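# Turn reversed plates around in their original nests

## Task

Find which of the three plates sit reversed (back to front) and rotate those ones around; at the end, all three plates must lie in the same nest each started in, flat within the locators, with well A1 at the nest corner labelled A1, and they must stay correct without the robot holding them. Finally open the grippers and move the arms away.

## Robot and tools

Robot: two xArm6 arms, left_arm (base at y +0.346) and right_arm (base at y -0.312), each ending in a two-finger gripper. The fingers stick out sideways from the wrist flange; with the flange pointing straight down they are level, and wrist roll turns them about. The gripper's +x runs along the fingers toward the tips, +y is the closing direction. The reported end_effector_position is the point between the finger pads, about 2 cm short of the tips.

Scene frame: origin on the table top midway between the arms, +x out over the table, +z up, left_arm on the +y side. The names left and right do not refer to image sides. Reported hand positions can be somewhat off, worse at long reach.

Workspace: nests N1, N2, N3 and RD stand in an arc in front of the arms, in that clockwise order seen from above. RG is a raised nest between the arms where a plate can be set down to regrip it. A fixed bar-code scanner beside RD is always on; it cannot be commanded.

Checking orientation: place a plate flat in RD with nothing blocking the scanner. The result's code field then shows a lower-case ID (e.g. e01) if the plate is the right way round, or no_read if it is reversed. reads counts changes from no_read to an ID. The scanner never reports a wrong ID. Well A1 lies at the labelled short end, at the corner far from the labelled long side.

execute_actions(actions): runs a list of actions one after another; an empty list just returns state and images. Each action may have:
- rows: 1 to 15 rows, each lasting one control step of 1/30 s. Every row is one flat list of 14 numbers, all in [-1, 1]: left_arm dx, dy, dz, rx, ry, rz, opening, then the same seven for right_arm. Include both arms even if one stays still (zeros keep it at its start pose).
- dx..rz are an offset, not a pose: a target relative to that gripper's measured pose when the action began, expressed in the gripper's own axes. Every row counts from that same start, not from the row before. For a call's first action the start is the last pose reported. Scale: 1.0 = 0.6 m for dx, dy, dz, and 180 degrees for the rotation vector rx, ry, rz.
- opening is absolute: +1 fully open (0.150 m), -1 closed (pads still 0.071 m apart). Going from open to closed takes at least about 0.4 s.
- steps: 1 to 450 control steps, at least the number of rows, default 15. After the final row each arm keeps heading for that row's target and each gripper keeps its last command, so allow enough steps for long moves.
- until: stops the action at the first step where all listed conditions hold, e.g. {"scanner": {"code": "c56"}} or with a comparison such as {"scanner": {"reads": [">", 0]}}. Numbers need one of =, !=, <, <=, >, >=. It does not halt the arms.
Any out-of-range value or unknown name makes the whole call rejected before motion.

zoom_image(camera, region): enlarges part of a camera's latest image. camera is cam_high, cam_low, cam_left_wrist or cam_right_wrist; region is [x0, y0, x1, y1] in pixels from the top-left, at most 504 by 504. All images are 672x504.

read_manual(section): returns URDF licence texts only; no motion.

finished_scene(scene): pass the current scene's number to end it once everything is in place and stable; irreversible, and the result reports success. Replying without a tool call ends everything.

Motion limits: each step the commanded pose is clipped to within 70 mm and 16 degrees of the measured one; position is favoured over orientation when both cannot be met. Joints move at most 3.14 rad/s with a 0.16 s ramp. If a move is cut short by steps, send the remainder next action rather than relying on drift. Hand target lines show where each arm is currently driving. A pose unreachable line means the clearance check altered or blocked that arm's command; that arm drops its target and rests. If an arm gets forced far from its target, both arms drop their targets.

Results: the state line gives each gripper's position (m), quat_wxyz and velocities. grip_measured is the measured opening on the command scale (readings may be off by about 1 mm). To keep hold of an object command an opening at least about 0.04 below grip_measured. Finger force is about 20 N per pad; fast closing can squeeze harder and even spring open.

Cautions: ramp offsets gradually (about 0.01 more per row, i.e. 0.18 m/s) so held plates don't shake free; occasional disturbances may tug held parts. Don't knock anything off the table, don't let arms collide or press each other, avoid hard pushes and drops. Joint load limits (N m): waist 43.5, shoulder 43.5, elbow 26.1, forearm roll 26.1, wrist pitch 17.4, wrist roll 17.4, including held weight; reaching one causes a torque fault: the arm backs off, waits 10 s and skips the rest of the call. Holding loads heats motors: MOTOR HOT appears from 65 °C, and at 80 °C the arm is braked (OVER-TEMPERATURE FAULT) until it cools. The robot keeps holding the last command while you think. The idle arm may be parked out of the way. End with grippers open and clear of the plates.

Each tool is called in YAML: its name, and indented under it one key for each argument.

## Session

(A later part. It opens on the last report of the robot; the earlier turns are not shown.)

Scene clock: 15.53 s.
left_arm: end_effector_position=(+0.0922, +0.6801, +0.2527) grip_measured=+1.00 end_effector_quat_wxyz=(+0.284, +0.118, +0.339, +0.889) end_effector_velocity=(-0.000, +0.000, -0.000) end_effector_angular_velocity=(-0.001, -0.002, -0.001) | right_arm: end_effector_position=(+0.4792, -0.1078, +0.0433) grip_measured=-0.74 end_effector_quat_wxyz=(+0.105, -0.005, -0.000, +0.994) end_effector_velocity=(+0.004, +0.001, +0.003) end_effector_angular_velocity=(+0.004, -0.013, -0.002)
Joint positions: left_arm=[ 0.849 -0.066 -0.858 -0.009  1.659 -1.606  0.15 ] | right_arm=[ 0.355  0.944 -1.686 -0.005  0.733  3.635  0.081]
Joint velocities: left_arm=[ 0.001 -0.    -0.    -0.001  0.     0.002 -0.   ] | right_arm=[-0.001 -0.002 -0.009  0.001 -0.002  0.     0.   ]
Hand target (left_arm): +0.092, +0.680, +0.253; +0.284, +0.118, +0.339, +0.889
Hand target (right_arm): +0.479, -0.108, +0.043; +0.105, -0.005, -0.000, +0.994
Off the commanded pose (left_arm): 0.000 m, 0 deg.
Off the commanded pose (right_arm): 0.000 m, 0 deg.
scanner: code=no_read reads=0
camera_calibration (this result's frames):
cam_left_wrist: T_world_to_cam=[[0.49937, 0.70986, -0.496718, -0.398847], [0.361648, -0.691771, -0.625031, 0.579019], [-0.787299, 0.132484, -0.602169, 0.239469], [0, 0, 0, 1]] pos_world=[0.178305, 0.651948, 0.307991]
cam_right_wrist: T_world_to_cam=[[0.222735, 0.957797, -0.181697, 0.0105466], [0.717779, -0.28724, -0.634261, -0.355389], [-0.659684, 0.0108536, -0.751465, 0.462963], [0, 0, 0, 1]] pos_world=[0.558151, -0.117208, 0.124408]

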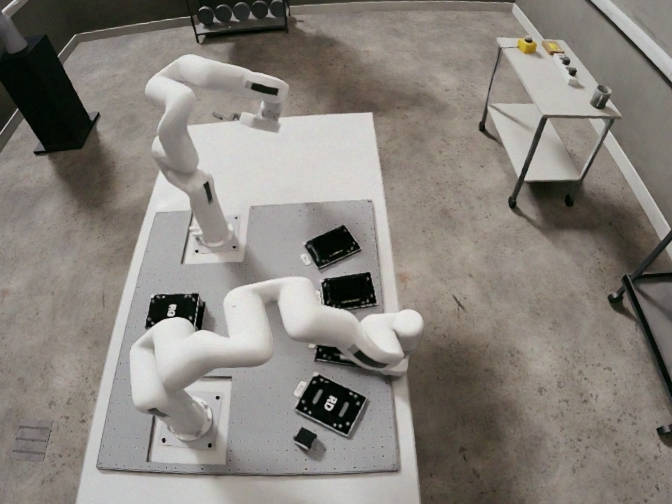

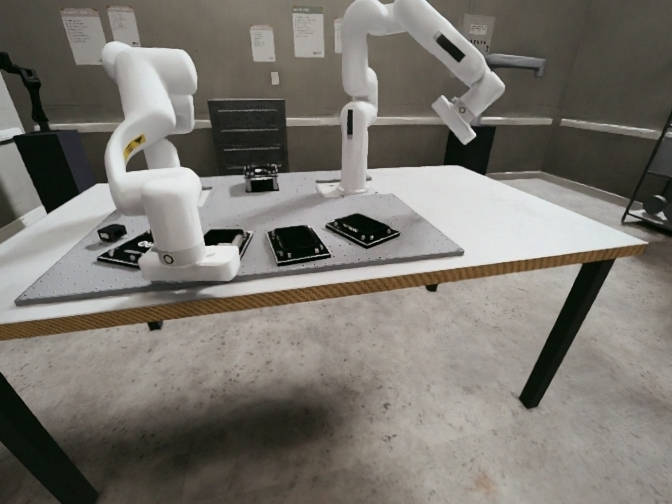

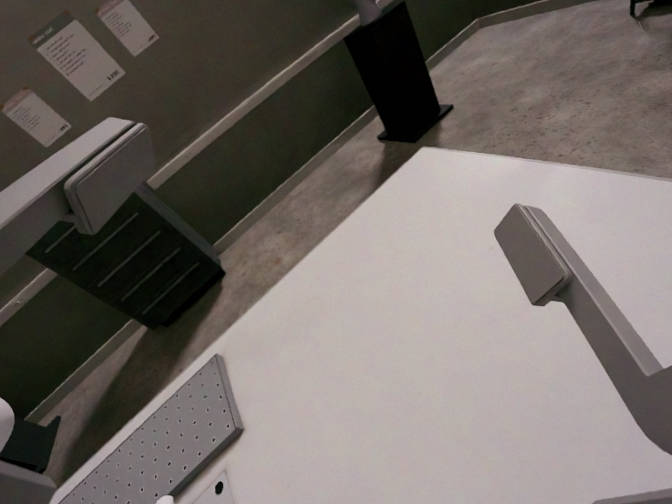

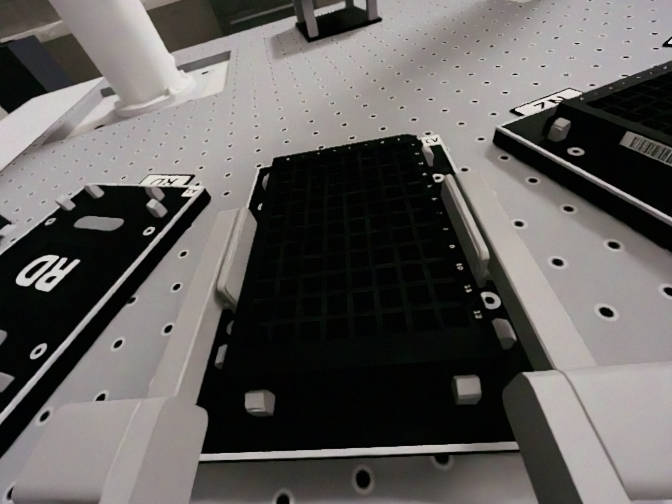

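Matches the seated reference. Release and lift.

execute_actions:
  actions:
    - {"rows":[ [0,0,0,0,0,0,1,0,0,-0.0007,0,0,0,-0.8], [0,0,0,0,0,0,1,0,0,-0.0007,0,0,0,-0.75], [0,0,0,0,0,0,1,0,0,-0.0007,0,0,0,-0.69], [0,0,0,0,0,0,1,0,0,-0.0007,0,0,0,-0.62], [0,0,0,0,0,0,1,0,0,-0.0007,0,0,0,-0.54], [0,0,0,0,0,0,1,0,0,-0.0007,0,0,0,-0.45], [0,0,0,0,0,0,1,0,0,0.004,0,0,0,-0.35], [0,0,0,0,0,0,1,0,0,0.015,0,0,0,-0.3], [0,0,0,0,0,0,1,0,0,0.035,0,0,0,-0.3], [0,0,0,0,0,0,1,0,0,0.06,0,0,0,-0.3], [0,0,0,0,0,0,1,0,0,0.09,0,0,0,-0.3], [0,0,0,0,0,0,1,0,0,0.12,0,0,0,-0.3], [0,0,0,0,0,0,1,0,0,0.15,0,0,0,-0.3], [0,0,0,0,0,0,1,0,0,0.18,0,0,0,-0.3], [0,0,0,0,0,0,1,0,0,0.2,0,0,0,-0.3]],"steps":26}

zoom_image:
  camera: "cam_low"
  region: [170, 215, 290, 280]

Scene clock: 16.60 s.
left_arm: end_effector_position=(+0.0922, +0.6801, +0.2527) grip_measured=+1.00 end_effector_quat_wxyz=(+0.284, +0.118, +0.339, +0.889) end_effector_velocity=(+0.000, +0.000, +0.000) end_effector_angular_velocity=(-0.000, -0.000, +0.000) | right_arm: end_effector_position=(+0.4770, -0.1081, +0.1606) grip_measured=-0.30 end_effector_quat_wxyz=(+0.105, -0.002, +0.001, +0.994) end_effector_velocity=(+0.003, +0.000, +0.004) end_effector_angular_velocity=(+0.002, -0.011, -0.000)
Joint positions: left_arm=[ 0.849 -0.066 -0.858 -0.009  1.659 -1.606  0.15 ] | right_arm=[ 0.356  0.715 -1.655 -0.005  0.938  3.635  0.099]
Joint velocities: left_arm=[ 0.     0.    -0.001 -0.     0.    -0.    -0.   ] | right_arm=[-0.001 -0.005 -0.008 -0.001  0.001  0.    -0.   ]
Hand target (left_arm): +0.092, +0.680, +0.253; +0.284, +0.118, +0.339, +0.889
Hand target (right_arm): +0.478, -0.108, +0.163; +0.105, -0.005, +0.000, +0.994
Off the commanded pose (left_arm): 0.000 m, 0 deg.
Off the commanded pose (right_arm): 0.003 m, 0 deg.
scanner: code=no_read reads=0
camera_calibration (this result's frames):
cam_left_wrist: T_world_to_cam=[[0.49937, 0.70986, -0.496718, -0.398847], [0.361648, -0.691771, -0.625031, 0.579019], [-0.787299, 0.132484, -0.602169, 0.239469], [0, 0, 0, 1]] pos_world=[0.178305, 0.651948, 0.307991]
cam_right_wrist: T_world_to_cam=[[0.221733, 0.957395, -0.185012, 0.0336027], [0.713648, -0.288625, -0.638281, -0.276996], [-0.664486, 0.0094944, -0.74724, 0.55117], [0, 0, 0, 1]] pos_world=[0.556471, -0.117352, 0.241273]

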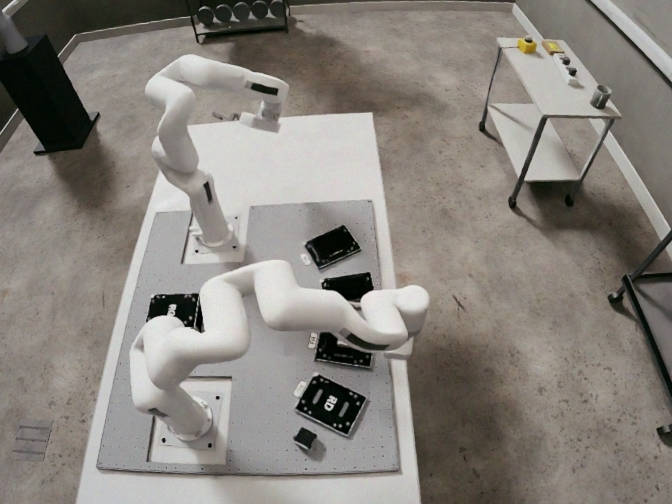

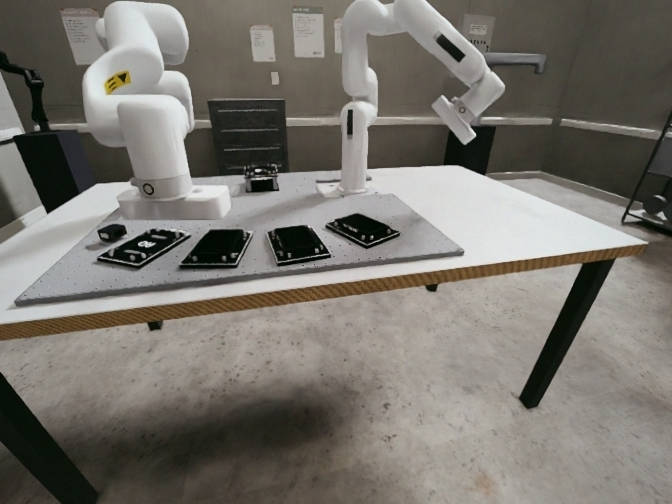

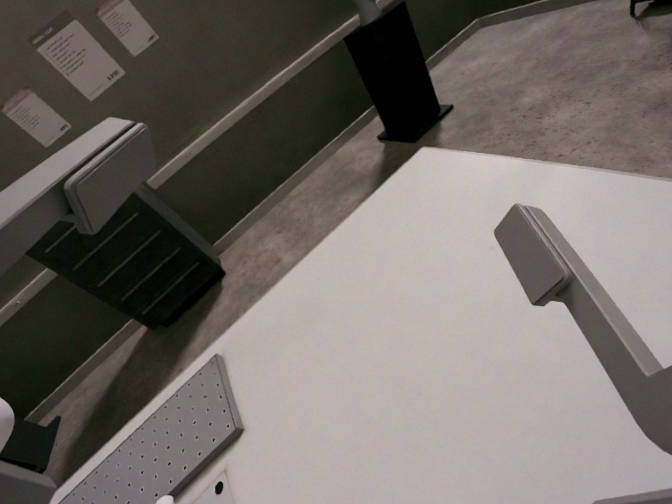

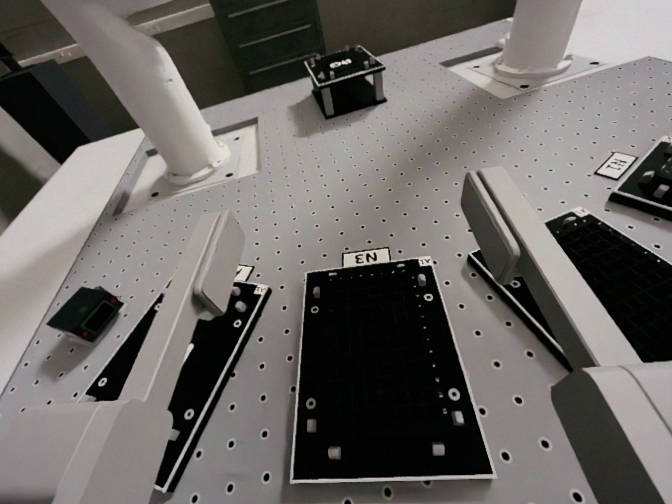

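Region (170, 215, 290, 280) of cam_low's 672x504 image, scaled by 4.200, with more detail than that image has; it fills the top 273 rows of this view, and the rest is white.

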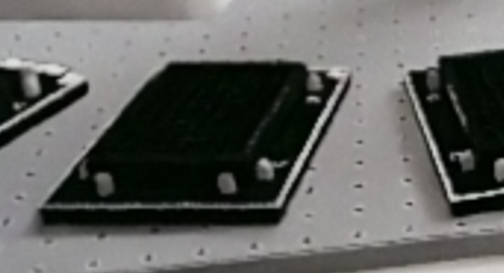

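execute_actions:
  actions:
    - {"rows":[ [0,0,0,0,0,0,1,0,0,0.015,0,0,0,-0.3], [0,0,0,0,0,0,1,0,0,0.03,0,0,0,-0.3], [0,0,0,0,0,0,1,0,0,0.05,0,0,0,-0.3], [0,0,0,0,0,0,1,0,0,0.065,0,0,0,-0.3], [0,0,0,0,0,0,1,0,0,0.075,0,0,0,-0.3]],"steps":10}

finished_scene:
  scene: 2

Scene clock: 17.33 s.
left_arm: end_effector_position=(+0.0922, +0.6801, +0.2527) grip_measured=+1.00 end_effector_quat_wxyz=(+0.284, +0.118, +0.339, +0.889) end_effector_velocity=(-0.000, -0.000, +0.000) end_effector_angular_velocity=(-0.000, -0.000, +0.001) | right_arm: end_effector_position=(+0.4786, -0.1075, +0.2079) grip_measured=-0.30 end_effector_quat_wxyz=(+0.105, -0.007, -0.001, +0.994) end_effector_velocity=(-0.011, -0.003, +0.008) end_effector_angular_velocity=(-0.021, +0.067, +0.001)
Joint positions: left_arm=[ 0.849 -0.066 -0.858 -0.009  1.659 -1.606  0.15 ] | right_arm=[ 0.356  0.649 -1.69  -0.004  1.028  3.635  0.099]
Joint velocities: left_arm=[ 0.001 -0.     0.    -0.     0.    -0.    -0.   ] | right_arm=[ 0.001 -0.01   0.003 -0.001  0.077 -0.001 -0.   ]
Hand target (left_arm): +0.092, +0.680, +0.253; +0.284, +0.118, +0.339, +0.889
Hand target (right_arm): +0.477, -0.108, +0.206; +0.105, -0.002, +0.001, +0.994
Off the commanded pose (left_arm): 0.000 m, 0 deg.
Off the commanded pose (right_arm): 0.003 m, 1 deg.
scanner: code=no_read reads=0
camera_calibration (this result's frames):
cam_left_wrist: T_world_to_cam=[[0.49937, 0.70986, -0.496718, -0.398847], [0.361648, -0.691771, -0.625031, 0.579019], [-0.787299, 0.132484, -0.602169, 0.239469], [0, 0, 0, 1]] pos_world=[0.178305, 0.651948, 0.307991]
cam_right_wrist: T_world_to_cam=[[0.223812, 0.957953, -0.179541, 0.0393014], [0.720565, -0.286678, -0.631349, -0.252333], [-0.656273, 0.0119327, -0.754429, 0.585365], [0, 0, 0, 1]] pos_world=[0.557185, -0.116972, 0.289362]

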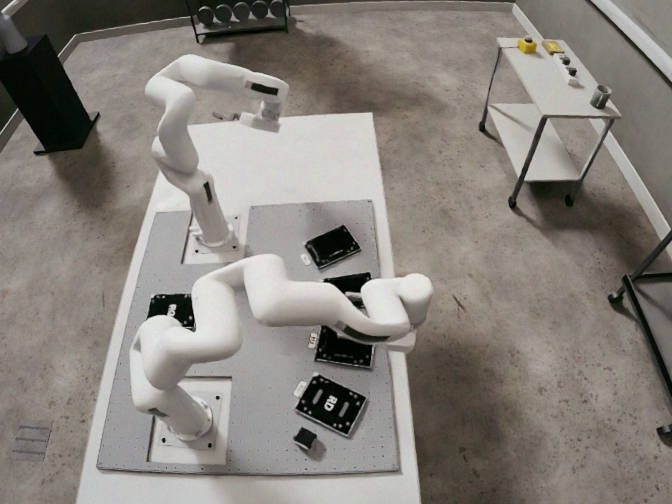

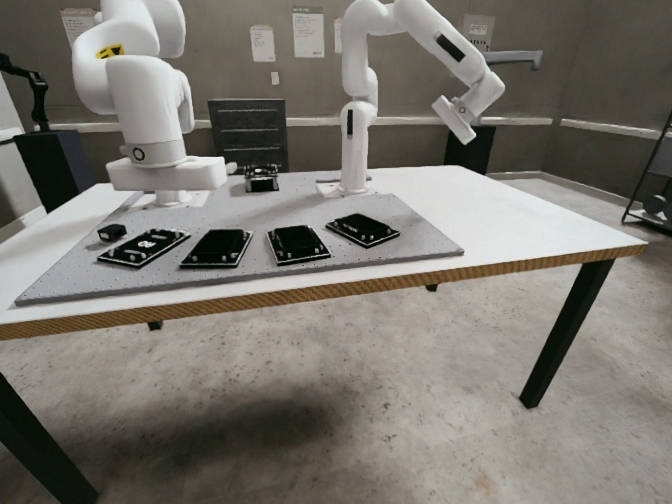

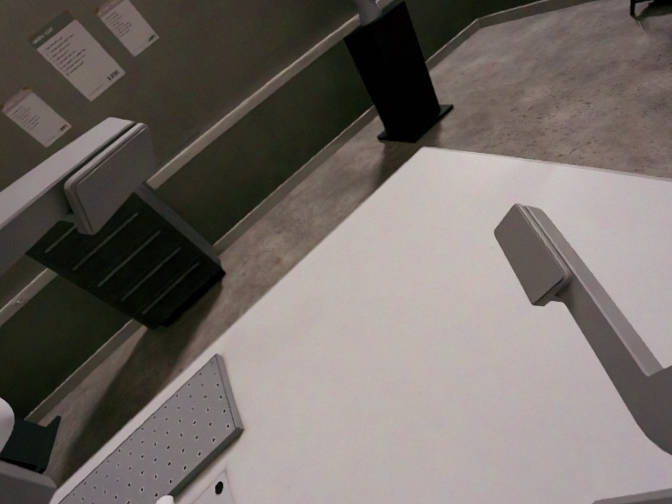

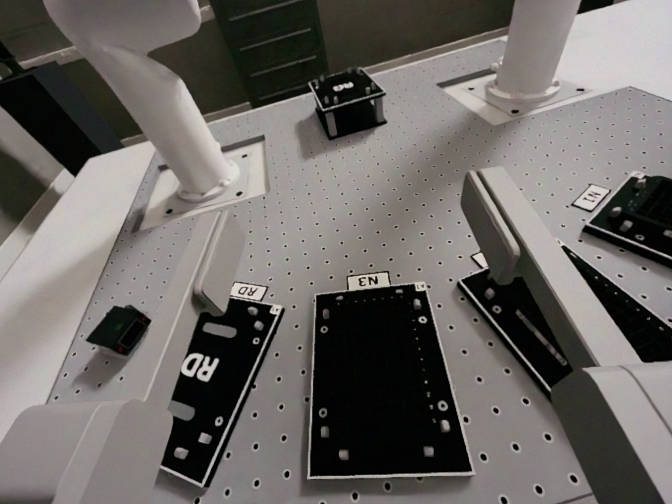

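The scene is finished: the task was done.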